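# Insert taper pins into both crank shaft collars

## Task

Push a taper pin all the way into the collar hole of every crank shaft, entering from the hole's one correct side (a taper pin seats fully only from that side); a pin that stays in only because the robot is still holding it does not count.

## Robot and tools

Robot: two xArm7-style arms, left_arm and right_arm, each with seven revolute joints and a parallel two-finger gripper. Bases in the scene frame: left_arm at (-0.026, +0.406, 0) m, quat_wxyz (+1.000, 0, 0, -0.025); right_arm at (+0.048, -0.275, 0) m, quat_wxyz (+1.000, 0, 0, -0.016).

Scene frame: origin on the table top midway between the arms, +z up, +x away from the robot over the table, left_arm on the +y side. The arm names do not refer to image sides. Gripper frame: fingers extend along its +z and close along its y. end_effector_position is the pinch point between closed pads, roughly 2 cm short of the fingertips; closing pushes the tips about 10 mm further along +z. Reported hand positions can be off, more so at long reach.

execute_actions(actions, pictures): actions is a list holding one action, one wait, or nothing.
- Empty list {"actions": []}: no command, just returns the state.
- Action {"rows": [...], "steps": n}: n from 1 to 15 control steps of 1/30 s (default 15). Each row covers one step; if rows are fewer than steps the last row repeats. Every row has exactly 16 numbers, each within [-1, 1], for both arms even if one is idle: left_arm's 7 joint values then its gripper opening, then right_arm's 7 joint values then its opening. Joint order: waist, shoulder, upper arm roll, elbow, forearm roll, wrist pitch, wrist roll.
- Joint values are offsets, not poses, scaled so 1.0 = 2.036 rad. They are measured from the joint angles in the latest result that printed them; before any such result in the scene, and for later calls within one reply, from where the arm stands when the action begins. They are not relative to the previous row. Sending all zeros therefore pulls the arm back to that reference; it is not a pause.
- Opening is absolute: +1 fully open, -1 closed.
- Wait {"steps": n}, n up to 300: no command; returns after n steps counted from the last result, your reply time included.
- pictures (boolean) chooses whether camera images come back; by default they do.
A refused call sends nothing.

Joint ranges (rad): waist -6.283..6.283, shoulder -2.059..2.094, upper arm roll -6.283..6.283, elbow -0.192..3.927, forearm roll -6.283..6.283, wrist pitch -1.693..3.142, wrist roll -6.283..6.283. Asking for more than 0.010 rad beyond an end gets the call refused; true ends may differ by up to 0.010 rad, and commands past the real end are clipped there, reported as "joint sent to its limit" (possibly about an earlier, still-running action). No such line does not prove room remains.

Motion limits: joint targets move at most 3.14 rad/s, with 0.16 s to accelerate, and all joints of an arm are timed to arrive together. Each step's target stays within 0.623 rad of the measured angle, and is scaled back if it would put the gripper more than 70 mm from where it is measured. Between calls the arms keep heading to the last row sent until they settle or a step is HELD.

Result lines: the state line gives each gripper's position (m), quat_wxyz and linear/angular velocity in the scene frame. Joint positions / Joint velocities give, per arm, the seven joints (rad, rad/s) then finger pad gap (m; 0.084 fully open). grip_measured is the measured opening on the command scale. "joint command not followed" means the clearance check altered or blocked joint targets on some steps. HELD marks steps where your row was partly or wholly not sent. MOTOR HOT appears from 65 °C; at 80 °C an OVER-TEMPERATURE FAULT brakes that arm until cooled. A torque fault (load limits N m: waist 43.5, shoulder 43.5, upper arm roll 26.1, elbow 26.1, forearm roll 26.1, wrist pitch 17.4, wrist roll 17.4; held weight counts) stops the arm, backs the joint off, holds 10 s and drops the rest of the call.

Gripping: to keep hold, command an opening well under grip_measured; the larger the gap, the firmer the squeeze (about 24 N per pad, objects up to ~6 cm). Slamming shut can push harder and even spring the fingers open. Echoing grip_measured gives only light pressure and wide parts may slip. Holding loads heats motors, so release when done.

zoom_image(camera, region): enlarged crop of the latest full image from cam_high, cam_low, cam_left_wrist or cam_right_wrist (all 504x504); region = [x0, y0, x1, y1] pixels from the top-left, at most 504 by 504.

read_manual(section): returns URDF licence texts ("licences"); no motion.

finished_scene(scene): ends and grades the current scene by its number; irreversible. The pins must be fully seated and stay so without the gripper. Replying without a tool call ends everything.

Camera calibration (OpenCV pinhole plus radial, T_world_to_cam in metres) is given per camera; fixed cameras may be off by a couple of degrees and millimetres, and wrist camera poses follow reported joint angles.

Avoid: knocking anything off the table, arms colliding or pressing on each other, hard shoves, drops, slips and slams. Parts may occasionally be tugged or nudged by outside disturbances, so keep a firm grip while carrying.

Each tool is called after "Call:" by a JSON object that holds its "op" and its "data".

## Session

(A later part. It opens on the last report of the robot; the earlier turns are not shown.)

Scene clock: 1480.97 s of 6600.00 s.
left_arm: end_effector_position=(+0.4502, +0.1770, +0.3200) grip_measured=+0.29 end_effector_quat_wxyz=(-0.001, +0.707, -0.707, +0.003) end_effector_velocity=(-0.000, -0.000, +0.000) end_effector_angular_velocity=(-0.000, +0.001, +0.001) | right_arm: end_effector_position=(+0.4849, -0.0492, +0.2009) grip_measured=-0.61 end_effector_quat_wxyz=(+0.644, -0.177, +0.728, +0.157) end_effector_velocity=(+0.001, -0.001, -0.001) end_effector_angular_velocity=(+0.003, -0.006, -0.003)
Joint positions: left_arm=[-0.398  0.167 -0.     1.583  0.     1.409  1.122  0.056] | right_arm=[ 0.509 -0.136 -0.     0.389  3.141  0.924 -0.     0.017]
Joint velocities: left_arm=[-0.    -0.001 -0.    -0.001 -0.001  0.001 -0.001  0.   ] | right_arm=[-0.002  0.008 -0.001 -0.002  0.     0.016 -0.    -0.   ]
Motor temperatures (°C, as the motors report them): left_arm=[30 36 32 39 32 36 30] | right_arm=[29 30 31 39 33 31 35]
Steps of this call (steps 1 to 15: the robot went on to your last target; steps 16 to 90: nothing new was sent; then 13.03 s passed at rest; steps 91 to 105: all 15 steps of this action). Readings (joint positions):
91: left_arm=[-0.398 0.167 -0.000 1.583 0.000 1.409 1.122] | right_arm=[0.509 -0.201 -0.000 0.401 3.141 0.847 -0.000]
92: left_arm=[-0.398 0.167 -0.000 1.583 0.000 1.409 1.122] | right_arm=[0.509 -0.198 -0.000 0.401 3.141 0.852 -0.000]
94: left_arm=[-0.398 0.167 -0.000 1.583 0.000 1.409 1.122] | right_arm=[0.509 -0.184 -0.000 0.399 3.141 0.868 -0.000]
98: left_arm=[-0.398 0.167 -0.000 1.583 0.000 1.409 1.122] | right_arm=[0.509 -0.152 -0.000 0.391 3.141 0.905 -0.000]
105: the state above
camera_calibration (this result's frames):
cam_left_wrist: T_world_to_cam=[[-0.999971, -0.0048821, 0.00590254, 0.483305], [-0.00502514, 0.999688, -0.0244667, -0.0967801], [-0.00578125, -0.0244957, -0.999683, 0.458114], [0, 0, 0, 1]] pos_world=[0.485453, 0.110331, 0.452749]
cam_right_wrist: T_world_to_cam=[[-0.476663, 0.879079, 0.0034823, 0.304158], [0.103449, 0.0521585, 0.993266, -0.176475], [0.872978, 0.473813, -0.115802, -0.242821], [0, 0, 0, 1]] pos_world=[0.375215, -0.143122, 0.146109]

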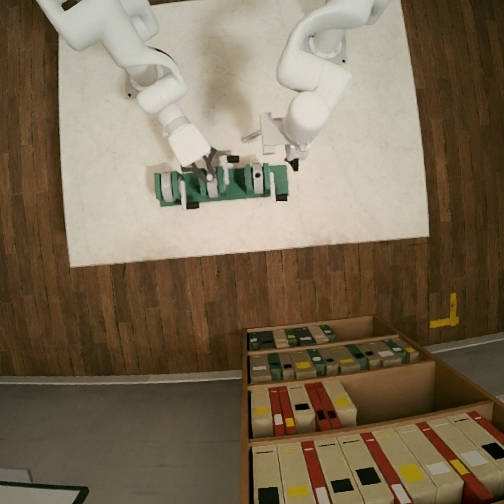

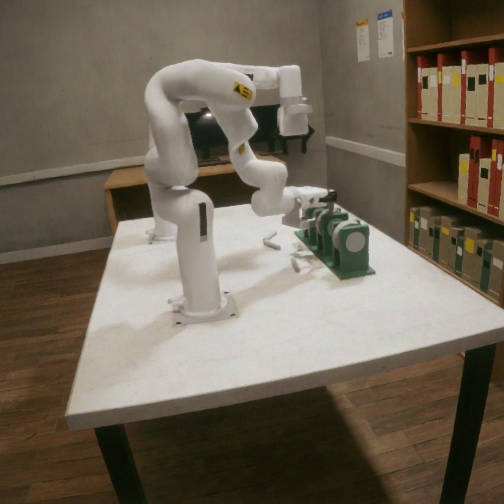

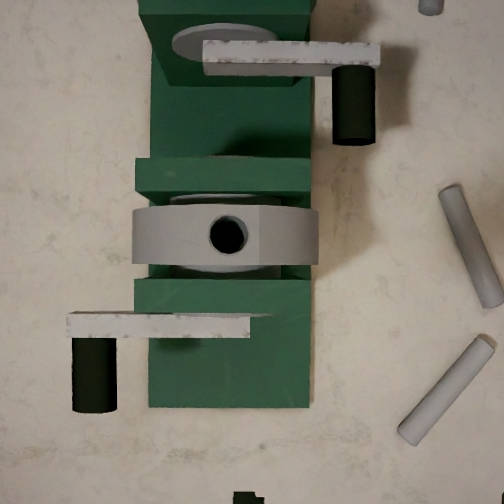

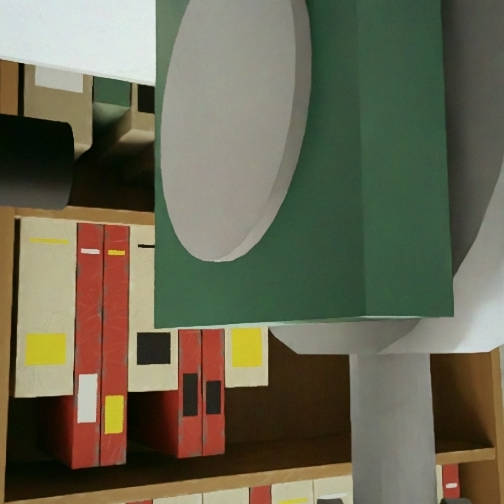

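Call:
{"op": "execute_actions", "data": {"actions": [{"rows": [[0,0,0,0,0,0,0,0.3,0,0,0,0,0,0,0,-0.55],[0,0,0,0,0,0,0,0.3,0,0,0,0,0,0,0,-0.5],[0,0,0,0,0,0,0,0.3,0,0,0,0,0,0,0,-0.4],[0,0,0,0,0,0,0,0.3,0,0,0,0,0,0,0,-0.3]], "steps": 15}]}}

Scene clock: 1485.03 s of 6600.00 s.
left_arm: end_effector_position=(+0.4502, +0.1770, +0.3200) grip_measured=+0.29 end_effector_quat_wxyz=(-0.001, +0.707, -0.707, +0.003) end_effector_velocity=(-0.000, -0.000, -0.000) end_effector_angular_velocity=(-0.000, +0.001, +0.001) | right_arm: end_effector_position=(+0.4849, -0.0492, +0.2009) grip_measured=-0.32 end_effector_quat_wxyz=(+0.644, -0.177, +0.727, +0.157) end_effector_velocity=(-0.000, +0.000, +0.001) end_effector_angular_velocity=(-0.001, -0.001, +0.001)
Joint positions: left_arm=[-0.398  0.167 -0.     1.583  0.     1.409  1.122  0.056] | right_arm=[ 0.509 -0.136 -0.     0.389  3.141  0.925 -0.     0.03 ]
Joint velocities: left_arm=[ 0.     0.001 -0.     0.    -0.001  0.    -0.001  0.   ] | right_arm=[ 0.001 -0.002 -0.    -0.    -0.    -0.    -0.001  0.   ]
Motor temperatures (°C, as the motors report them): left_arm=[30 35 32 39 32 36 30] | right_arm=[29 30 31 39 33 31 35]
Steps of this call (steps 1 to 15: the robot went on to your last target; steps 16 to 90: nothing new was sent; then 0.57 s passed at rest; steps 91 to 105: all 15 steps of this action). Readings (joint positions):
91: left_arm=[-0.398 0.167 -0.000 1.583 0.000 1.409 1.122] | right_arm=[0.509 -0.135 -0.000 0.388 3.141 0.926 -0.000]
92: left_arm=[-0.398 0.167 -0.000 1.583 0.000 1.409 1.122] | right_arm=[0.509 -0.135 -0.000 0.389 3.141 0.926 -0.000]
94: left_arm=[-0.398 0.167 -0.000 1.583 0.000 1.409 1.122] | right_arm=[0.509 -0.136 -0.000 0.390 3.141 0.925 -0.000]
98: left_arm=[-0.398 0.167 -0.000 1.583 0.000 1.409 1.122] | right_arm=[0.509 -0.136 -0.000 0.389 3.141 0.925 -0.000]
105: the state above
camera_calibration (this result's frames):
cam_left_wrist: T_world_to_cam=[[-0.999971, -0.00488197, 0.00590263, 0.483305], [-0.00502501, 0.999688, -0.0244667, -0.0967802], [-0.00578134, -0.0244956, -0.999683, 0.458114], [0, 0, 0, 1]] pos_world=[0.485453, 0.110331, 0.452749]
cam_right_wrist: T_world_to_cam=[[-0.476701, 0.879059, 0.0034763, 0.304158], [0.103304, 0.0520925, 0.993285, -0.176478], [0.872974, 0.473859, -0.115643, -0.242873], [0, 0, 0, 1]] pos_world=[0.375246, -0.143091, 0.146149]

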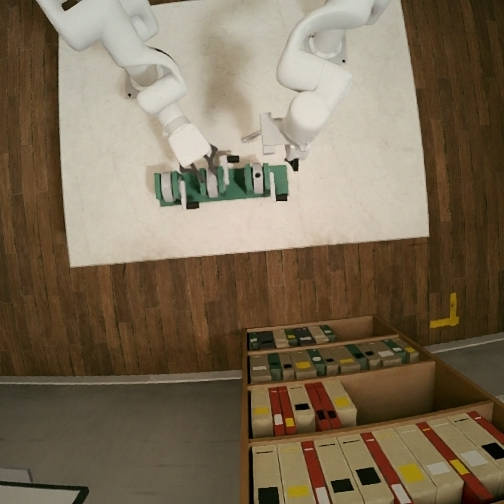

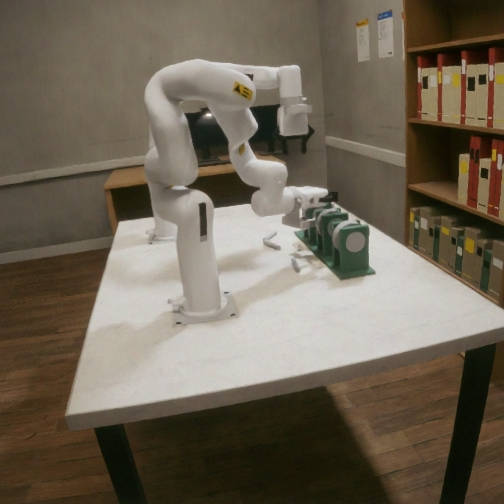

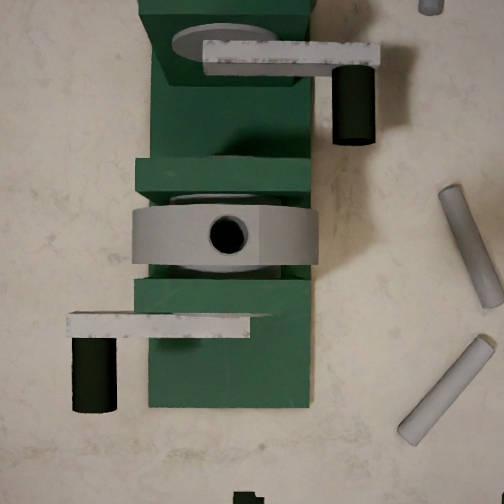

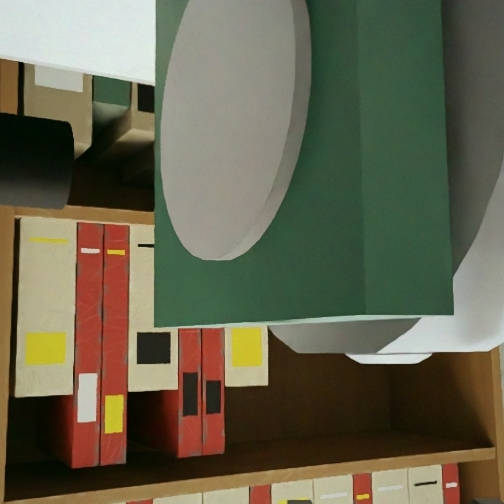

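Call:
{"op": "execute_actions", "data": {"actions": [{"rows": [[0.3,0,0,0,0,0,0,0.3,0,-0.0314,0,0.300,0,-0.3315,0,-0.3]], "steps": 15}], "pictures": false}}

Call:
{"op": "execute_actions", "data": {"actions": [{"steps": 5}], "pictures": false}}

Scene clock: 1519.83 s of 6600.00 s.
left_arm: end_effector_position=(+0.5010, +0.3664, +0.3199) grip_measured=+0.29 end_effector_quat_wxyz=(-0.002, +0.826, -0.564, +0.003) end_effector_velocity=(+0.034, +0.460, +0.000) end_effector_angular_velocity=(-0.001, +0.000, +0.875) | right_arm: end_effector_position=(+0.5583, -0.0113, +0.3570) grip_measured=-0.32 end_effector_quat_wxyz=(+0.645, -0.177, +0.726, +0.157) end_effector_velocity=(+0.082, +0.041, +0.418) end_effector_angular_velocity=(-0.008, +0.013, -0.002)
Joint positions: left_arm=[-0.026  0.167  0.001  1.583  0.001  1.409  1.122  0.056] | right_arm=[ 0.509 -0.186 -0.     0.866  3.141  0.401 -0.     0.03 ]
Joint velocities: left_arm=[ 0.877 -0.002 -0.003 -0.001 -0.001  0.001 -0.001 -0.   ] | right_arm=[-0.    -0.12  -0.001  1.136 -0.    -1.27  -0.002  0.   ]
Motor temperatures (°C, as the motors report them): left_arm=[30 35 32 39 32 35 30] | right_arm=[29 30 31 38 33 31 35]
Steps of this call (steps 1 to 15: the robot went on to your last target; steps 16 to 90: nothing new was sent; then 31.30 s passed at rest; steps 91 to 105: all 15 steps of this action). Readings (joint positions):
91: left_arm=[-0.398 0.167 -0.000 1.583 0.000 1.409 1.122] | right_arm=[0.509 -0.136 -0.000 0.389 3.141 0.924 -0.000]
92: left_arm=[-0.393 0.167 -0.002 1.583 0.000 1.409 1.122] | right_arm=[0.509 -0.136 -0.000 0.394 3.141 0.917 -0.000]
94: left_arm=[-0.354 0.167 -0.009 1.583 -0.000 1.409 1.122] | right_arm=[0.509 -0.139 -0.000 0.436 3.141 0.866 -0.000]
98: left_arm=[-0.231 0.167 0.001 1.583 0.001 1.409 1.122] | right_arm=[0.509 -0.157 -0.000 0.595 3.141 0.703 -0.000]
105: the state above

Scene clock: 1520.00 s of 6600.00 s.
left_arm: end_effector_position=(+0.5012, +0.4433, +0.3200) grip_measured=+0.29 end_effector_quat_wxyz=(-0.002, +0.865, -0.502, +0.003) end_effector_velocity=(-0.032, +0.455, -0.000) end_effector_angular_velocity=(-0.001, +0.000, +0.863) | right_arm: end_effector_position=(+0.5643, -0.0083, +0.4025) grip_measured=-0.32 end_effector_quat_wxyz=(+0.647, -0.176, +0.725, +0.157) end_effector_velocity=(-0.001, -0.001, +0.038) end_effector_angular_velocity=(-0.045, +0.091, -0.001)
Joint positions: left_arm=[0.12  0.167 0.    1.583 0.    1.409 1.122 0.056] | right_arm=[ 0.509 -0.2   -0.     0.982  3.141  0.274 -0.     0.03 ]
Joint velocities: left_arm=[ 0.864  0.    -0.    -0.    -0.001  0.     0.    -0.   ] | right_arm=[-0.001 -0.003 -0.     0.177  0.001 -0.281  0.001 -0.   ]
Motor temperatures (°C, as the motors report them): left_arm=[30 35 32 39 32 35 30] | right_arm=[29 30 31 38 33 31 35]
Steps of this call (steps 1 to 5: the robot went on to your last target). Readings (joint positions):
1: left_arm=[0.003 0.167 0.001 1.583 0.001 1.409 1.122] | right_arm=[0.509 -0.190 -0.000 0.903 3.141 0.360 -0.000]
2: left_arm=[0.032 0.167 0.001 1.583 0.001 1.409 1.122] | right_arm=[0.509 -0.194 -0.000 0.935 3.141 0.325 -0.000]
4: left_arm=[0.091 0.167 0.001 1.583 0.000 1.409 1.122] | right_arm=[0.509 -0.200 -0.000 0.974 3.141 0.285 -0.000]
5: the state above

Call:
{"op": "execute_actions", "data": {"actions": [{"rows": [[0,0,0,0,0,0,0,0.3,0,0.4496,0,0.5282,0,-0.7938,0,-1]], "steps": 15}], "pictures": false}}

Call:
{"op": "execute_actions", "data": {"actions": [{"steps": 30}]}}

Scene clock: 1526.27 s of 6600.00 s.
left_arm: end_effector_position=(+0.5010, +0.4450, +0.3199) grip_measured=+0.29 end_effector_quat_wxyz=(-0.002, +0.866, -0.501, +0.003) end_effector_velocity=(+0.001, -0.015, +0.001) end_effector_angular_velocity=(-0.004, -0.001, -0.027) | right_arm: end_effector_position=(+0.6249, +0.0230, +0.2466) grip_measured=-1.00 end_effector_quat_wxyz=(+0.382, -0.217, +0.894, +0.093) end_effector_velocity=(-0.018, -0.009, -0.381) end_effector_angular_velocity=(-0.963, +1.858, +0.001)
Joint positions: left_arm=[0.122 0.167 0.002 1.583 0.001 1.409 1.122 0.056] | right_arm=[ 0.509  0.432 -0.     1.679  3.141 -0.439 -0.     0.   ]
Joint velocities: left_arm=[-0.014 -0.001 -0.014  0.001 -0.002  0.    -0.001  0.   ] | right_arm=[-0.     1.797  0.001  2.356 -0.002 -2.651 -0.001  0.   ]
Motor temperatures (°C, as the motors report them): left_arm=[30 35 32 39 32 35 30] | right_arm=[29 30 31 39 33 31 35]
Steps of this call (steps 1 to 30: the robot went on to your last target; steps 31 to 90: nothing new was sent; then 2.77 s passed at rest; steps 91 to 105: all 15 steps of this action). Readings (joint positions):
91: left_arm=[0.212 0.167 0.000 1.583 0.000 1.409 1.122] | right_arm=[0.509 -0.200 -0.000 1.000 3.141 0.249 -0.000]
92: left_arm=[0.207 0.167 0.002 1.583 0.001 1.409 1.122] | right_arm=[0.509 -0.194 -0.000 1.006 3.141 0.242 -0.000]
94: left_arm=[0.174 0.167 0.007 1.583 0.001 1.409 1.122] | right_arm=[0.509 -0.148 -0.001 1.056 3.141 0.192 -0.000]
98: left_arm=[0.124 0.167 -0.007 1.583 -0.000 1.409 1.122] | right_arm=[0.509 0.050 -0.000 1.253 3.141 -0.003 -0.000]
105: the state above

Scene clock: 1527.27 s of 6600.00 s.
left_arm: end_effector_position=(+0.5012, +0.4433, +0.3200) grip_measured=+0.29 end_effector_quat_wxyz=(-0.002, +0.865, -0.502, +0.003) end_effector_velocity=(-0.000, -0.000, +0.001) end_effector_angular_velocity=(+0.000, -0.001, -0.000) | right_arm: end_effector_position=(+0.4989, -0.0421, +0.2003) grip_measured=-1.00 end_effector_quat_wxyz=(+0.001, -0.236, +0.972, -0.000) end_effector_velocity=(-0.000, -0.001, -0.001) end_effector_angular_velocity=(-0.002, +0.003, +0.001)
Joint positions: left_arm=[0.12  0.167 0.    1.583 0.    1.409 1.122 0.056] | right_arm=[ 0.509  0.715 -0.     2.058  3.141 -1.342 -0.     0.   ]
Joint velocities: left_arm=[ 0.    -0.001 -0.     0.     0.     0.    -0.     0.   ] | right_arm=[ 0.     0.002 -0.001  0.    -0.    -0.002 -0.001  0.   ]
Motor temperatures (°C, as the motors report them): left_arm=[30 35 32 39 32 35 30] | right_arm=[29 30 31 39 33 31 35]
Steps of this call (steps 1 to 30: the robot went on to your last target). Readings (joint positions):
1: left_arm=[0.121 0.167 0.001 1.583 0.001 1.409 1.122] | right_arm=[0.509 0.490 -0.000 1.755 3.141 -0.531 -0.000]
2: left_arm=[0.121 0.167 0.001 1.583 0.001 1.409 1.122] | right_arm=[0.509 0.541 -0.000 1.821 3.141 -0.627 -0.000]
4: left_arm=[0.120 0.167 0.001 1.583 0.000 1.409 1.122] | right_arm=[0.509 0.614 -0.000 1.915 3.141 -0.813 -0.000]
8: left_arm=[0.120 0.167 0.001 1.583 0.000 1.409 1.122] | right_arm=[0.509 0.669 -0.000 1.995 3.141 -1.123 -0.000]
30: the state above
camera_calibration (this result's frames):
cam_left_wrist: T_world_to_cam=[[-0.866065, -0.499897, 0.0058916, 0.687878], [-0.499882, 0.865752, -0.024324, -0.0553895], [0.00705881, -0.0240112, -0.999687, 0.458238], [0, 0, 0, 1]] pos_world=[0.564825, 0.402825, 0.452695]
cam_right_wrist: T_world_to_cam=[[-0.457995, 0.888744, 0.0193755, 0.292517], [0.888949, 0.457961, 0.00639481, -0.354829], [-0.00318989, 0.0201526, -0.999792, 0.336615], [0, 0, 0, 1]] pos_world=[0.45047, -0.104258, 0.333146]

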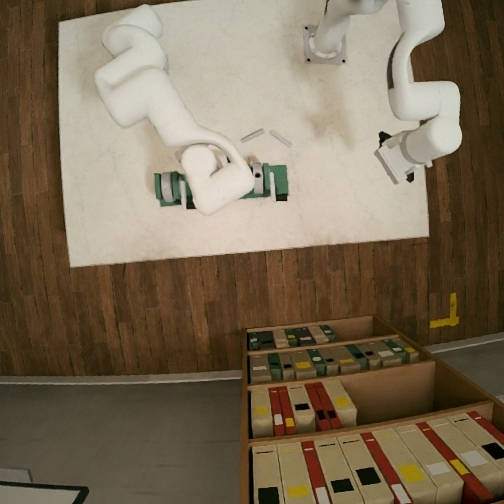

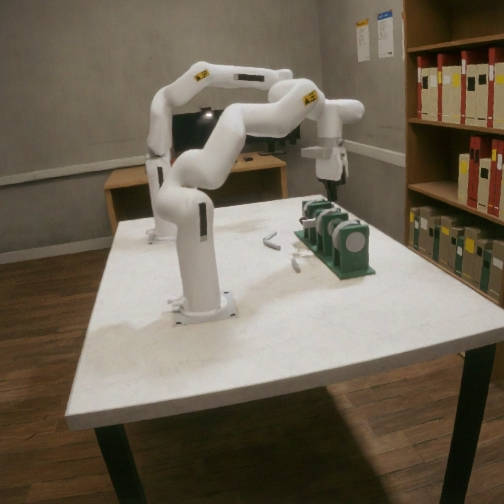

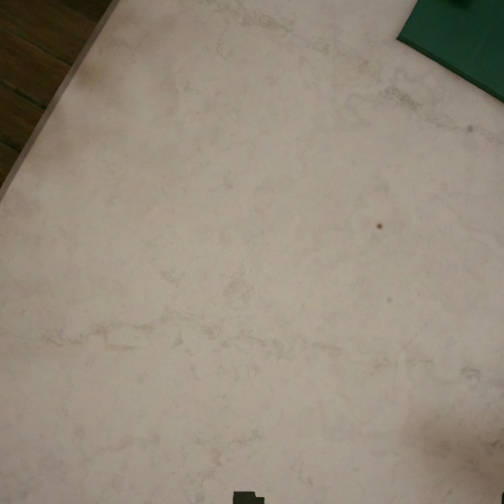

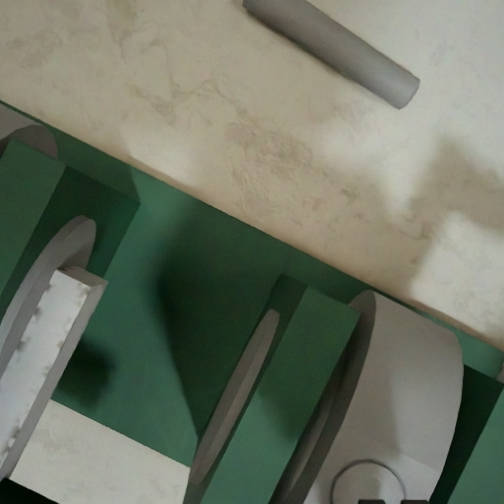

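Call:
{"op": "execute_actions", "data": {"actions": [{"rows": [[0,0,0,0,0,0,0,0.3,-0.002,-0.0082,0,-0.0388,0,0.0306,0,-1],[0,0,0,0,0,0,0,0.3,-0.002,-0.0082,0,-0.0388,0,0.0306,0,-1],[0,0,0,0,0,0,0,0.3,-0.002,-0.0082,0,-0.0388,0,0.0306,0,-1],[0,0,0,0,0,0,0,0.3,-0.002,-0.0082,0,-0.0388,0,0.0306,0,-1],[0,0,0,0,0,0,0,0.3,-0.002,-0.0082,0,-0.0388,0,0.0306,0,-1],[0,0,0,0,0,0,0,0.3,-0.002,-0.0082,0,-0.0388,0,0.0306,0,-1],[0,0,0,0,0,0,0,0.3,-0.002,-0.0077,0,-0.0415,0,0.0338,0,-1],[0,0,0,0,0,0,0,0.3,-0.002,-0.0072,0,-0.0442,0,0.037,0,-1],[0,0,0,0,0,0,0,0.3,-0.002,-0.0067,0,-0.0469,0,0.0402,0,-1],[0,0,0,0,0,0,0,0.3,-0.002,-0.0062,0,-0.0496,0,0.0434,0,-1]], "steps": 15}]}}

Scene clock: 1546.90 s of 6600.00 s.
left_arm: end_effector_position=(+0.5012, +0.4433, +0.3200) grip_measured=+0.29 end_effector_quat_wxyz=(-0.002, +0.865, -0.502, +0.003) end_effector_velocity=(-0.000, +0.000, -0.001) end_effector_angular_velocity=(-0.000, +0.002, +0.001) | right_arm: end_effector_position=(+0.4966, -0.0455, +0.1744) grip_measured=-1.00 end_effector_quat_wxyz=(+0.001, -0.234, +0.972, +0.000) end_effector_velocity=(+0.001, -0.000, +0.002) end_effector_angular_velocity=(+0.007, -0.014, -0.000)
Joint positions: left_arm=[0.12  0.167 0.    1.583 0.    1.409 1.122 0.056] | right_arm=[ 0.505  0.701 -0.     1.96   3.141 -1.257 -0.     0.   ]
Joint velocities: left_arm=[ 0.     0.     0.    -0.001  0.     0.001 -0.    -0.   ] | right_arm=[-0.001 -0.016  0.001 -0.019 -0.001  0.018 -0.     0.   ]
Motor temperatures (°C, as the motors report them): left_arm=[30 35 32 39 32 35 30] | right_arm=[29 31 31 38 33 31 35]
Steps of this call (steps 1 to 15: the robot went on to your last target; steps 16 to 90: nothing new was sent; then 16.13 s passed at rest; steps 91 to 105: all 15 steps of this action). Readings (joint positions):
91: left_arm=[0.120 0.167 0.000 1.583 0.000 1.409 1.122] | right_arm=[0.509 0.715 -0.000 2.057 3.141 -1.341 -0.000]
92: left_arm=[0.120 0.167 0.000 1.583 0.000 1.409 1.122] | right_arm=[0.508 0.713 -0.000 2.052 3.141 -1.336 -0.000]
94: left_arm=[0.120 0.167 0.000 1.583 0.000 1.409 1.122] | right_arm=[0.507 0.705 -0.000 2.019 3.141 -1.310 -0.000]
98: left_arm=[0.120 0.167 0.000 1.583 0.000 1.409 1.122] | right_arm=[0.505 0.701 -0.001 1.983 3.141 -1.283 -0.000]
105: the state above
camera_calibration (this result's frames):
cam_left_wrist: T_world_to_cam=[[-0.866065, -0.499897, 0.00589175, 0.687878], [-0.499881, 0.865752, -0.0243237, -0.0553897], [0.00705855, -0.0240111, -0.999687, 0.458238], [0, 0, 0, 1]] pos_world=[0.564825, 0.402825, 0.452695]
cam_right_wrist: T_world_to_cam=[[-0.454539, 0.890514, 0.0194647, 0.293351], [0.890725, 0.45447, 0.00810132, -0.352388], [-0.00163178, 0.0210201, -0.999778, 0.310007], [0, 0, 0, 1]] pos_world=[0.447726, -0.1076, 0.307083]

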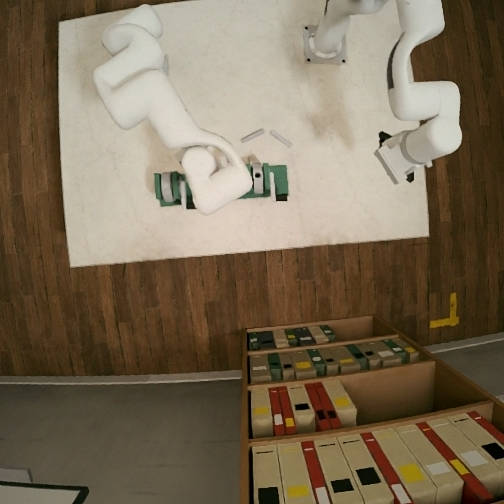

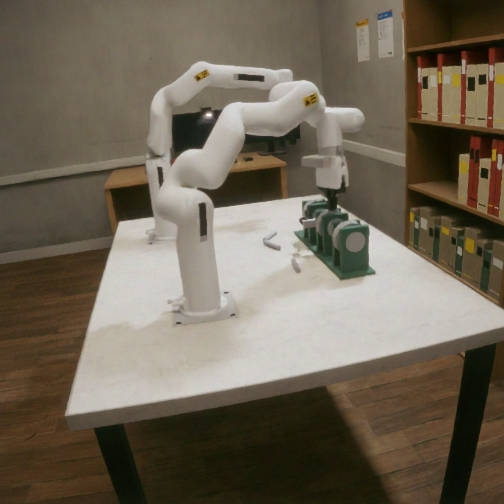

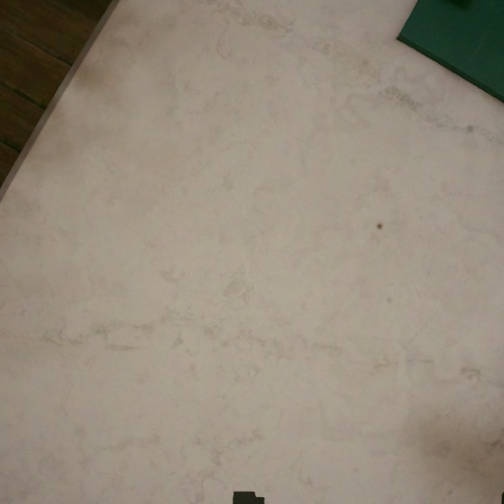

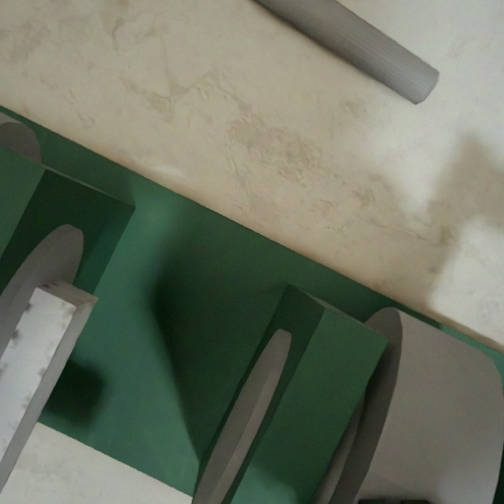

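Call:
{"op": "execute_actions", "data": {"actions": [{"rows": [[0,0,0,0,0,0,0,0.3,0,0.007,0,0.048,0,-0.0417,0,-1]], "steps": 12}], "pictures": false}}

Call:
{"op": "execute_actions", "data": {"actions": [{"rows": [[0,0,0,0,0,0,0,0.3,-0.0407,-0.3237,0,-0.4705,0,0.1463,0.9637,0.0]], "steps": 15}], "pictures": false}}

Call:
{"op": "execute_actions", "data": {"actions": [{"steps": 30}]}}

Scene clock: 1568.60 s of 6600.00 s.
left_arm: end_effector_position=(+0.5012, +0.4433, +0.3200) grip_measured=+0.29 end_effector_quat_wxyz=(-0.002, +0.865, -0.502, +0.003) end_effector_velocity=(-0.000, +0.000, -0.001) end_effector_angular_velocity=(-0.000, +0.003, -0.001) | right_arm: end_effector_position=(+0.4997, -0.0441, +0.1979) grip_measured=-1.00 end_effector_quat_wxyz=(-0.001, -0.234, +0.972, -0.001) end_effector_velocity=(-0.001, +0.000, +0.014) end_effector_angular_velocity=(+0.002, -0.000, -0.001)
Joint positions: left_arm=[0.12  0.167 0.    1.583 0.    1.409 1.122 0.056] | right_arm=[ 0.505  0.717 -0.     2.054  3.141 -1.338 -0.     0.   ]
Joint velocities: left_arm=[ 0.     0.001  0.    -0.001 -0.     0.     0.001  0.   ] | right_arm=[ 0.    -0.006  0.     0.029  0.002 -0.034  0.001  0.   ]
Motor temperatures (°C, as the motors report them): left_arm=[30 35 32 39 32 35 30] | right_arm=[29 30 31 37 33 31 35]
Steps of this call (steps 1 to 15: the robot went on to your last target; steps 16 to 90: nothing new was sent; then 18.30 s passed at rest; steps 91 to 102: all 12 steps of this action). Readings (joint positions):
91: left_arm=[0.120 0.167 0.000 1.583 0.000 1.409 1.122] | right_arm=[0.505 0.701 -0.000 1.957 3.141 -1.254 -0.000]
92: left_arm=[0.120 0.167 0.000 1.583 0.000 1.409 1.122] | right_arm=[0.505 0.702 -0.000 1.962 3.141 -1.258 -0.000]
94: left_arm=[0.120 0.167 0.000 1.583 0.000 1.409 1.122] | right_arm=[0.504 0.716 -0.001 1.994 3.141 -1.288 -0.000]
98: left_arm=[0.120 0.167 0.000 1.583 0.000 1.409 1.122] | right_arm=[0.504 0.719 -0.001 2.043 3.141 -1.328 -0.000]
102: the state above

Scene clock: 1569.10 s of 6600.00 s.
left_arm: end_effector_position=(+0.5012, +0.4433, +0.3200) grip_measured=+0.29 end_effector_quat_wxyz=(-0.002, +0.865, -0.502, +0.003) end_effector_velocity=(+0.000, +0.000, -0.000) end_effector_angular_velocity=(+0.000, -0.001, +0.001) | right_arm: end_effector_position=(+0.4080, -0.1199, +0.2222) grip_measured=-0.01 end_effector_quat_wxyz=(+0.023, +0.181, +0.983, +0.015) end_effector_velocity=(-0.292, -0.162, -0.130) end_effector_angular_velocity=(-0.009, +0.354, -2.494)
Joint positions: left_arm=[0.12  0.167 0.    1.583 0.    1.409 1.122 0.056] | right_arm=[ 0.439  0.198 -0.001  1.356  3.141 -1.104  0.772  0.044]
Joint velocities: left_arm=[ 0.     0.001 -0.     0.001  0.    -0.001 -0.001  0.   ] | right_arm=[-0.088 -0.733  0.002 -1.403  0.001  0.339  2.412  0.   ]
Motor temperatures (°C, as the motors report them): left_arm=[30 35 32 39 32 35 30] | right_arm=[29 30 31 37 33 31 35]
Steps of this call (steps 1 to 15: all 15 steps of this action). Readings (joint positions):
1: left_arm=[0.120 0.167 0.000 1.583 0.000 1.409 1.122] | right_arm=[0.505 0.716 -0.000 2.054 3.141 -1.339 0.001]
2: left_arm=[0.120 0.167 0.000 1.583 0.000 1.409 1.122] | right_arm=[0.504 0.711 -0.000 2.048 3.141 -1.336 0.007]
4: left_arm=[0.120 0.167 0.000 1.583 0.000 1.409 1.122] | right_arm=[0.498 0.667 0.001 1.997 3.141 -1.312 0.057]
8: left_arm=[0.120 0.167 0.000 1.583 0.000 1.409 1.122] | right_arm=[0.469 0.440 -0.001 1.766 3.141 -1.214 0.292]
15: the state above

Scene clock: 1570.10 s of 6600.00 s.
left_arm: end_effector_position=(+0.5012, +0.4433, +0.3200) grip_measured=+0.29 end_effector_quat_wxyz=(-0.002, +0.865, -0.502, +0.003) end_effector_velocity=(-0.001, +0.000, +0.000) end_effector_angular_velocity=(+0.000, +0.001, +0.001) | right_arm: end_effector_position=(+0.3510, -0.1505, +0.1979) grip_measured=-0.01 end_effector_quat_wxyz=(-0.000, +0.707, +0.707, -0.001) end_effector_velocity=(-0.000, -0.000, -0.000) end_effector_angular_velocity=(+0.000, +0.001, -0.004)
Joint positions: left_arm=[0.12  0.167 0.    1.583 0.    1.409 1.122 0.056] | right_arm=[ 0.422  0.058 -0.     1.096  3.141 -1.04   1.961  0.044]
Joint velocities: left_arm=[-0.    -0.001 -0.    -0.001  0.     0.001 -0.001  0.   ] | right_arm=[ 0.001 -0.    -0.001 -0.002  0.001  0.     0.003 -0.   ]
Motor temperatures (°C, as the motors report them): left_arm=[30 35 32 39 32 35 30] | right_arm=[29 30 31 37 33 31 35]
Steps of this call (steps 1 to 30: the robot went on to your last target). Readings (joint positions):
1: left_arm=[0.120 0.167 0.000 1.583 0.000 1.409 1.122] | right_arm=[0.436 0.174 -0.001 1.310 3.141 -1.093 0.857]
2: left_arm=[0.120 0.167 0.000 1.583 0.000 1.409 1.122] | right_arm=[0.433 0.151 -0.001 1.268 3.141 -1.082 0.948]
4: left_arm=[0.120 0.167 0.000 1.583 0.000 1.409 1.122] | right_arm=[0.428 0.114 -0.001 1.198 3.141 -1.066 1.142]
8: left_arm=[0.120 0.167 0.000 1.583 0.000 1.409 1.122] | right_arm=[0.424 0.075 -0.000 1.126 3.141 -1.048 1.543]
30: the state above
camera_calibration (this result's frames):
cam_left_wrist: T_world_to_cam=[[-0.866065, -0.499897, 0.00589193, 0.687878], [-0.499881, 0.865752, -0.0243235, -0.0553897], [0.00705831, -0.024011, -0.999687, 0.458238], [0, 0, 0, 1]] pos_world=[0.564825, 0.402825, 0.452694]
cam_right_wrist: T_world_to_cam=[[0.999839, -0.00184519, 0.0178582, -0.324299], [-0.00196714, -0.999975, 0.00681337, -0.0805512], [0.0178452, -0.00684741, -0.999817, 0.324441], [0, 0, 0, 1]] pos_world=[0.318299, -0.078926, 0.330722]

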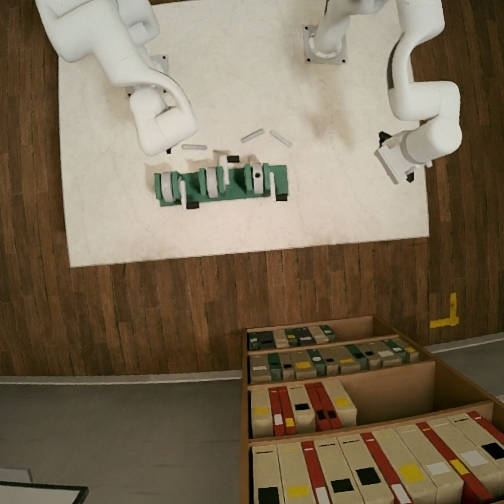

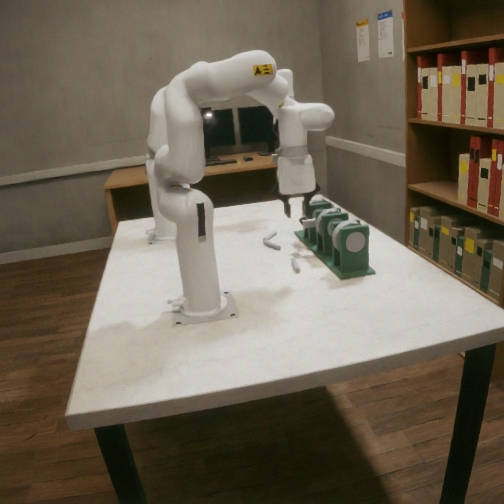

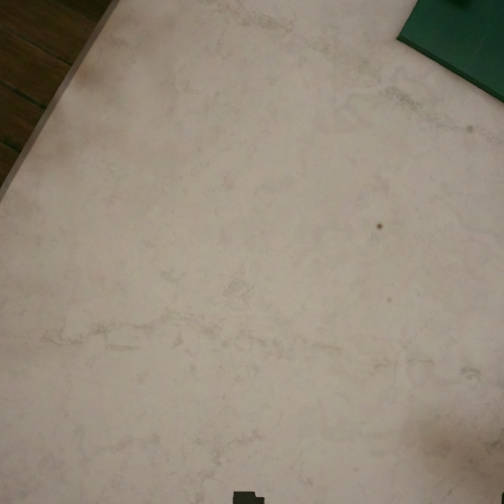

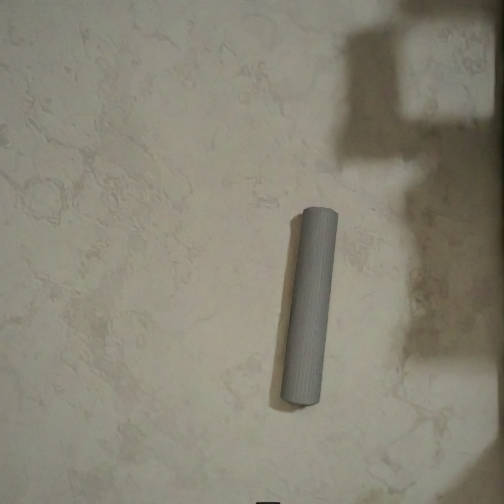

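Call:
{"op": "zoom_image", "data": {"camera": "cam_right_wrist", "region": [200, 190, 430, 420]}}

Region (200, 190, 430, 420) of cam_right_wrist's 504x504 image, scaled by 2.191, with more detail than that image has.

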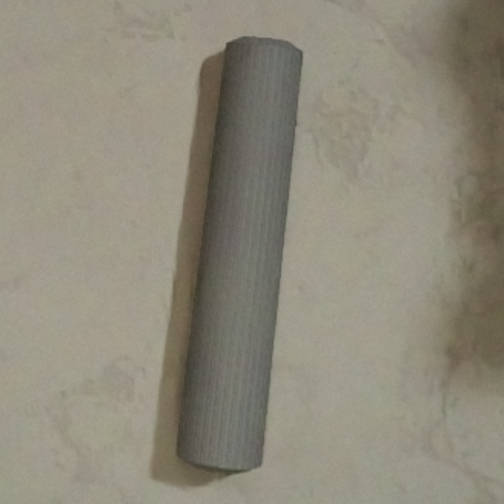

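Call:
{"op": "execute_actions", "data": {"actions": [{"rows": [[0,0,0,0,0,0,0,0.3,0.0164,0.1133,0,-0.0694,0,0.1837,0.0658,0],[0,0,0,0,0,0,0,0.3,0.0164,0.1133,0,-0.0694,0,0.1837,0.0658,0],[0,0,0,0,0,0,0,0.3,0.0164,0.1133,0,-0.0694,0,0.1837,0.0658,0],[0,0,0,0,0,0,0,0.3,0.0164,0.1133,0,-0.0694,0,0.1837,0.0658,0],[0,0,0,0,0,0,0,0.3,0.0164,0.1133,0,-0.0694,0,0.1837,0.0658,0],[0,0,0,0,0,0,0,0.3,0.0164,0.1133,0,-0.0694,0,0.1837,0.0658,0],[0,0,0,0,0,0,0,0.3,0.0164,0.1133,0,-0.0694,0,0.1837,0.0658,0],[0,0,0,0,0,0,0,0.3,0.0164,0.1133,0,-0.0694,0,0.1837,0.0658,0],[0,0,0,0,0,0,0,0.3,0.0164,0.1133,0,-0.0694,0,0.1837,0.0658,0],[0,0,0,0,0,0,0,0.3,0.0164,0.1562,0,-0.0741,0,0.2312,0.0658,0]], "steps": 15}], "pictures": false}}

Call:
{"op": "execute_actions", "data": {"actions": [{"steps": 15}]}}

Scene clock: 1591.00 s of 6600.00 s.
left_arm: end_effector_position=(+0.5012, +0.4433, +0.3200) grip_measured=+0.29 end_effector_quat_wxyz=(-0.002, +0.865, -0.502, +0.003) end_effector_velocity=(-0.000, -0.000, -0.000) end_effector_angular_velocity=(-0.000, +0.001, -0.001) | right_arm: end_effector_position=(+0.3483, -0.1401, +0.0326) grip_measured=-0.01 end_effector_quat_wxyz=(-0.001, +0.740, +0.672, -0.004) end_effector_velocity=(-0.020, -0.005, -0.149) end_effector_angular_velocity=(-0.007, +0.012, -0.048)
Joint positions: left_arm=[0.12  0.167 0.    1.583 0.    1.409 1.122 0.056] | right_arm=[ 0.454  0.354 -0.     0.949  3.141 -0.603  2.09   0.044]
Joint velocities: left_arm=[-0.    -0.     0.    -0.    -0.     0.001  0.001 -0.   ] | right_arm=[ 0.012  0.311 -0.002 -0.091 -0.001  0.389  0.059  0.   ]
Motor temperatures (°C, as the motors report them): left_arm=[30 35 32 39 32 35 30] | right_arm=[29 30 31 38 33 31 35]
Steps of this call (steps 1 to 15: the robot went on to your last target; steps 16 to 90: nothing new was sent; then 17.40 s passed at rest; steps 91 to 105: all 15 steps of this action). Readings (joint positions):
91: left_arm=[0.120 0.167 0.000 1.583 0.000 1.409 1.122] | right_arm=[0.422 0.058 -0.000 1.096 3.141 -1.040 1.962]
92: left_arm=[0.120 0.167 0.000 1.583 0.000 1.409 1.122] | right_arm=[0.422 0.061 -0.001 1.095 3.141 -1.034 1.964]
94: left_arm=[0.120 0.167 0.000 1.583 0.000 1.409 1.122] | right_arm=[0.426 0.087 -0.001 1.080 3.141 -0.985 1.982]
98: left_arm=[0.120 0.167 0.000 1.583 0.000 1.409 1.122] | right_arm=[0.440 0.188 -0.000 1.016 3.141 -0.830 2.037]
105: the state above

Scene clock: 1591.50 s of 6600.00 s.
left_arm: end_effector_position=(+0.5012, +0.4433, +0.3200) grip_measured=+0.29 end_effector_quat_wxyz=(-0.002, +0.865, -0.502, +0.003) end_effector_velocity=(+0.000, +0.000, +0.001) end_effector_angular_velocity=(+0.000, -0.001, -0.000) | right_arm: end_effector_position=(+0.3496, -0.1392, +0.0223) grip_measured=-0.01 end_effector_quat_wxyz=(+0.000, +0.742, +0.671, -0.000) end_effector_velocity=(-0.002, -0.001, -0.002) end_effector_angular_velocity=(-0.002, +0.004, -0.001)
Joint positions: left_arm=[0.12  0.167 0.    1.583 0.    1.409 1.122 0.056] | right_arm=[ 0.455  0.376 -0.001  0.945  3.141 -0.57   2.095  0.044]
Joint velocities: left_arm=[ 0.    -0.     0.     0.001  0.     0.     0.    -0.   ] | right_arm=[-0.     0.004 -0.    -0.003 -0.     0.002  0.001 -0.   ]
Motor temperatures (°C, as the motors report them): left_arm=[30 35 32 39 32 35 30] | right_arm=[29 30 31 38 33 31 35]
Steps of this call (steps 1 to 15: the robot went on to your last target). Readings (joint positions):
1: left_arm=[0.120 0.167 0.000 1.583 0.000 1.409 1.122] | right_arm=[0.454 0.362 -0.000 0.947 3.141 -0.593 2.092]
2: left_arm=[0.120 0.167 0.000 1.583 0.000 1.409 1.122] | right_arm=[0.454 0.366 -0.000 0.947 3.141 -0.586 2.093]
4: left_arm=[0.120 0.167 0.000 1.583 0.000 1.409 1.122] | right_arm=[0.455 0.370 -0.001 0.947 3.141 -0.578 2.094]
8: left_arm=[0.120 0.167 0.000 1.583 0.000 1.409 1.122] | right_arm=[0.455 0.373 -0.001 0.947 3.141 -0.572 2.095]
15: the state above
camera_calibration (this result's frames):
cam_left_wrist: T_world_to_cam=[[-0.866065, -0.499897, 0.00589173, 0.687878], [-0.499881, 0.865752, -0.0243236, -0.0553897], [0.0070585, -0.024011, -0.999687, 0.458238], [0, 0, 0, 1]] pos_world=[0.564825, 0.402825, 0.452695]
cam_right_wrist: T_world_to_cam=[[0.994572, -0.102069, 0.0202011, -0.331879], [-0.102206, -0.994746, 0.00585997, -0.0322625], [0.0194969, -0.00789284, -0.999779, 0.148256], [0, 0, 0, 1]] pos_world=[0.323889, -0.0647973, 0.155117]

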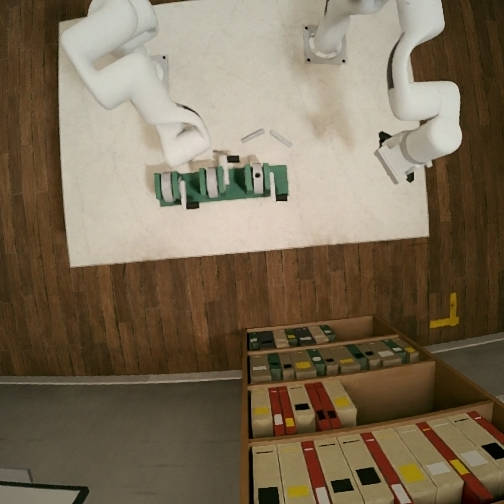

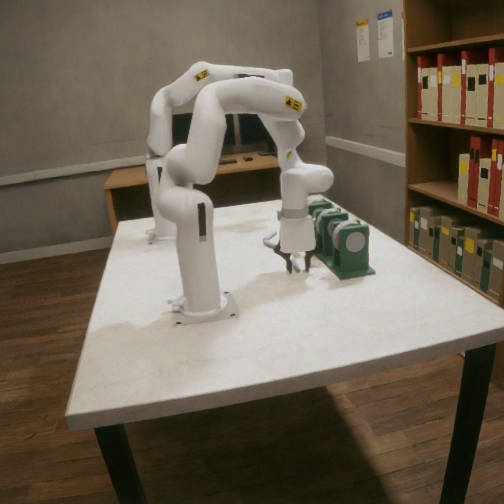

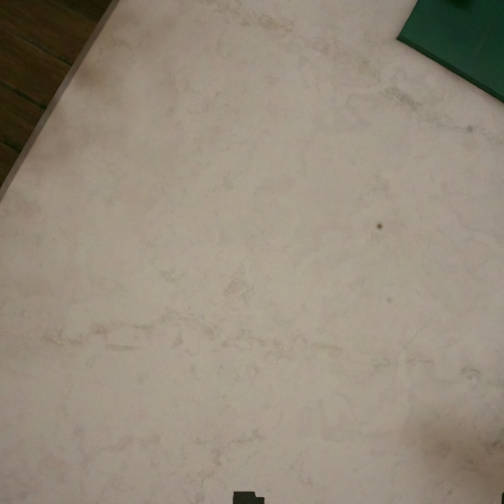

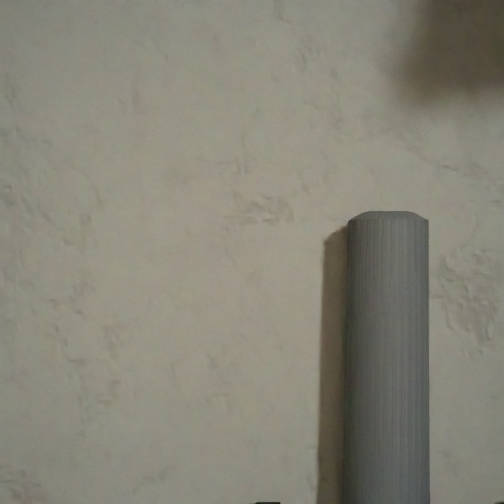

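Call:
{"op": "execute_actions", "data": {"actions": [{"rows": [[0,0,0,0,0,0,0,0.3,0,0,0,0,0,0,0,-0.4],[0,0,0,0,0,0,0,0.3,0,0,0,0,0,0,0,-0.4],[0,0,0,0,0,0,0,0.3,0,0,0,0,0,0,0,-0.4],[0,0,0,0,0,0,0,0.3,0,0,0,0,0,0,0,-0.4],[0,0,0,0,0,0,0,0.3,0,0,0,0,0,0,0,-0.4],[0,0,0,0,0,0,0,0.3,0,0,0,0,0,0,0,-0.4],[0,0,0,0,0,0,0,0.3,0,0,0,0,0,0,0,-0.6],[0,0,0,0,0,0,0,0.3,0,0,0,0,0,0,0,-0.7],[0,0,0,0,0,0,0,0.3,0,0,0,0,0,0,0,-0.8],[0,0,0,0,0,0,0,0.3,0,0,0,0,0,0,0,-1]], "steps": 15}], "pictures": false}}

Scene clock: 1598.77 s of 6600.00 s.
left_arm: end_effector_position=(+0.5012, +0.4433, +0.3200) grip_measured=+0.29 end_effector_quat_wxyz=(-0.002, +0.865, -0.502, +0.003) end_effector_velocity=(+0.001, +0.000, +0.000) end_effector_angular_velocity=(+0.000, -0.002, +0.001) | right_arm: end_effector_position=(+0.3503, -0.1389, +0.0230) grip_measured=-0.61 end_effector_quat_wxyz=(+0.001, +0.742, +0.671, +0.001) end_effector_velocity=(-0.001, -0.000, -0.000) end_effector_angular_velocity=(-0.000, +0.001, -0.000)
Joint positions: left_arm=[0.12  0.167 0.    1.583 0.    1.409 1.122 0.056] | right_arm=[ 0.455  0.374 -0.001  0.947  3.141 -0.571  2.095  0.017]
Joint velocities: left_arm=[ 0.     0.002 -0.     0.003  0.    -0.001 -0.001  0.   ] | right_arm=[ 0.    -0.     0.    -0.002 -0.     0.001  0.001 -0.   ]
Motor temperatures (°C, as the motors report them): left_arm=[30 35 32 39 32 35 30] | right_arm=[29 30 31 37 33 31 35]
Steps of this call (steps 1 to 15: the robot went on to your last target; steps 16 to 90: nothing new was sent; then 3.77 s passed at rest; steps 91 to 105: all 15 steps of this action). Readings (joint positions):
91: left_arm=[0.120 0.167 0.000 1.583 0.000 1.409 1.122] | right_arm=[0.455 0.376 -0.001 0.946 3.141 -0.570 2.095]
92: left_arm=[0.120 0.167 0.000 1.583 0.000 1.409 1.122] | right_arm=[0.455 0.375 -0.001 0.947 3.141 -0.570 2.095]
94: left_arm=[0.120 0.167 0.000 1.583 0.000 1.409 1.122] | right_arm=[0.455 0.374 -0.001 0.947 3.141 -0.570 2.095]
98: left_arm=[0.120 0.167 0.000 1.583 0.000 1.409 1.122] | right_arm=[0.455 0.374 -0.001 0.947 3.141 -0.571 2.095]
105: the state above

Call:
{"op": "execute_actions", "data": {"actions": [{"rows": [[-0.219,0.2213,0,0.1567,0,-0.0572,0.0359,0.3,0,-0.1,0,0.01,0,-0.11,0,-1],[-0.219,0.2213,0,0.1567,0,-0.0572,0.0359,0.3,0,-0.1,0,0.01,0,-0.11,0,-1],[-0.219,0.2213,0,0.1567,0,-0.0572,0.0359,0.3,0,-0.1,0,0.01,0,-0.11,0,-1],[-0.219,0.2213,0,0.1567,0,-0.0572,0.0359,0.3,0,-0.15,0,0.015,0,-0.165,0,-1],[-0.219,0.2213,0,0.1567,0,-0.0572,0.0359,0.3,0,-0.2,0,0.02,0,-0.22,0,-1],[-0.219,0.2213,0,0.1567,0,-0.0572,0.0359,0.3,0,-0.2,0,0.02,0,-0.22,-0.1,-1],[-0.219,0.2213,0,0.1567,0,-0.0572,0.0359,0.3,-0.05,-0.25,0,0.023,0,-0.27,-0.2,-1],[-0.219,0.2213,0,0.1567,0,-0.0572,0.0359,0.3,-0.125,-0.282,0,0.026,0,-0.309,-1,-1]], "steps": 15}], "pictures": false}}

Call:
{"op": "execute_actions", "data": {"actions": [{"steps": 25}]}}

Scene clock: 1627.60 s of 6600.00 s.
left_arm: end_effector_position=(+0.5637, +0.2661, +0.2441) grip_measured=+0.29 end_effector_quat_wxyz=(+0.001, +0.763, -0.646, -0.002) end_effector_velocity=(+0.055, -0.430, -0.193) end_effector_angular_velocity=(+0.006, +0.022, -0.781) | right_arm: end_effector_position=(+0.3380, -0.1815, +0.1753) grip_measured=-0.61 end_effector_quat_wxyz=(-0.002, +0.656, +0.754, -0.003) end_effector_velocity=(-0.053, -0.187, +0.328) end_effector_angular_velocity=(+0.023, -0.020, +1.311)
Joint positions: left_arm=[-0.183  0.473 -0.     1.799  0.     1.33   1.172  0.056] | right_arm=[ 0.345  0.015 -0.002  0.976  3.141 -0.967  1.745  0.017]
Joint velocities: left_arm=[-0.671  0.677  0.002  0.48   0.001 -0.174  0.111 -0.   ] | right_arm=[-0.538 -0.791  0.006  0.085  0.001 -0.85  -1.844 -0.   ]
Motor temperatures (°C, as the motors report them): left_arm=[30 35 32 39 32 35 30] | right_arm=[29 30 31 36 33 31 35]
Steps of this call (steps 1 to 15: the robot went on to your last target; steps 16 to 90: nothing new was sent; then 25.33 s passed at rest; steps 91 to 105: all 15 steps of this action). Readings (joint positions):
91: left_arm=[0.119 0.168 0.001 1.583 0.000 1.409 1.122] | right_arm=[0.455 0.375 -0.001 0.946 3.141 -0.570 2.095]
92: left_arm=[0.115 0.172 0.002 1.588 0.001 1.407 1.123] | right_arm=[0.455 0.372 -0.000 0.944 3.141 -0.575 2.095]
94: left_arm=[0.078 0.210 0.008 1.621 0.001 1.396 1.130] | right_arm=[0.455 0.340 -0.000 0.936 3.141 -0.621 2.095]
98: left_arm=[-0.022 0.311 0.000 1.685 0.000 1.372 1.145] | right_arm=[0.454 0.207 -0.000 0.956 3.141 -0.760 2.076]
105: the state above

Scene clock: 1628.43 s of 6600.00 s.
left_arm: end_effector_position=(+0.5665, +0.1729, +0.2012) grip_measured=+0.29 end_effector_quat_wxyz=(+0.001, +0.707, -0.707, -0.004) end_effector_velocity=(-0.001, -0.001, -0.002) end_effector_angular_velocity=(+0.001, +0.004, -0.002) | right_arm: end_effector_position=(+0.3091, -0.2304, +0.2609) grip_measured=-0.61 end_effector_quat_wxyz=(-0.000, -0.051, +0.999, -0.000) end_effector_velocity=(-0.000, -0.001, +0.001) end_effector_angular_velocity=(+0.001, -0.002, +0.084)
Joint positions: left_arm=[-0.326  0.617  0.001  1.902  0.     1.292  1.195  0.056] | right_arm=[ 0.201 -0.199 -0.     0.999  3.141 -1.199  0.068  0.017]
Joint velocities: left_arm=[-0.002  0.002 -0.001 -0.001  0.     0.001 -0.     0.   ] | right_arm=[-0.001 -0.003 -0.002  0.001  0.001 -0.002 -0.087 -0.   ]
Motor temperatures (°C, as the motors report them): left_arm=[30 35 32 39 32 35 30] | right_arm=[29 30 31 36 33 31 35]
Steps of this call (steps 1 to 25: the robot went on to your last target). Readings (joint positions):
1: left_arm=[-0.205 0.496 -0.000 1.815 0.000 1.324 1.175] | right_arm=[0.327 -0.011 -0.001 0.978 3.141 -0.996 1.680]
2: left_arm=[-0.227 0.518 -0.000 1.831 0.000 1.318 1.179] | right_arm=[0.310 -0.036 -0.001 0.981 3.141 -1.023 1.610]
4: left_arm=[-0.271 0.563 0.000 1.863 0.000 1.307 1.186] | right_arm=[0.277 -0.085 -0.001 0.987 3.141 -1.076 1.449]
8: left_arm=[-0.319 0.609 -0.004 1.891 0.000 1.296 1.193] | right_arm=[0.228 -0.160 -0.001 0.996 3.141 -1.155 1.065]
25: the state above
camera_calibration (this result's frames):
cam_left_wrist: T_world_to_cam=[[-0.999802, -0.00506469, 0.0192674, 0.597502], [-0.00541343, 0.999822, -0.0180914, -0.0960081], [-0.0191724, -0.0181921, -0.999651, 0.346373], [0, 0, 0, 1]] pos_world=[0.603505, 0.105318, 0.333003]
cam_right_wrist: T_world_to_cam=[[-0.0999486, 0.994798, 0.0196828, 0.285422], [0.994988, 0.0998699, 0.00494595, -0.215199], [0.0029545, 0.0200785, -0.999794, 0.398388], [0, 0, 0, 1]] pos_world=[0.241471, -0.270445, 0.393752]

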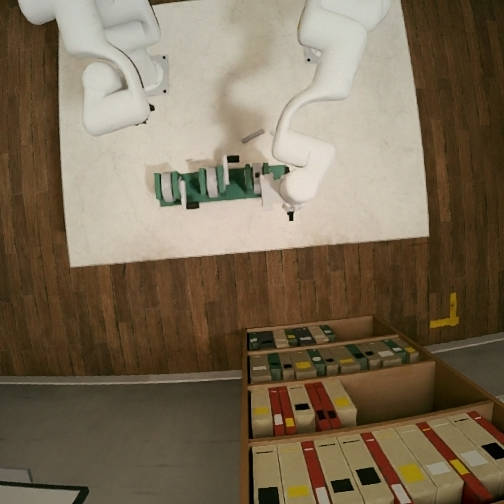

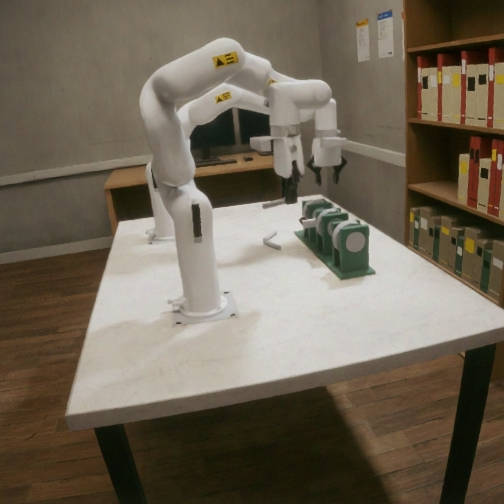

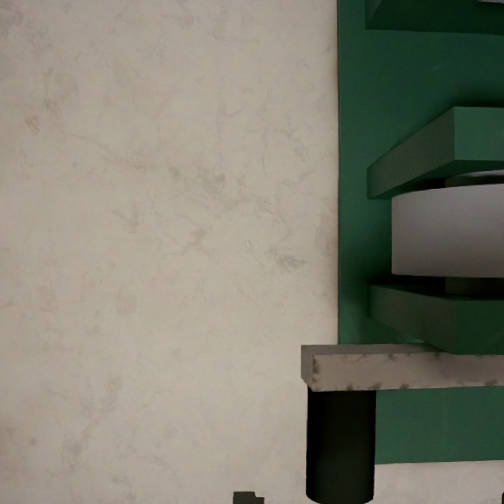

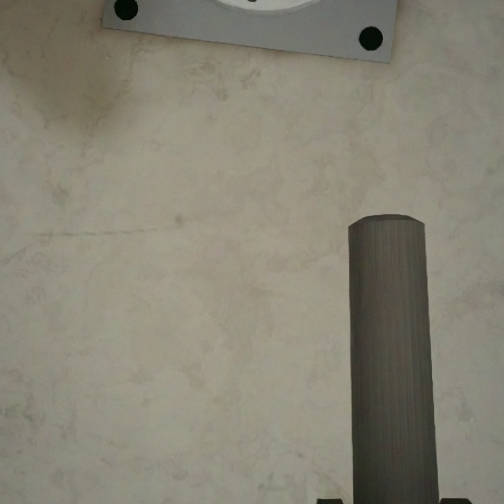

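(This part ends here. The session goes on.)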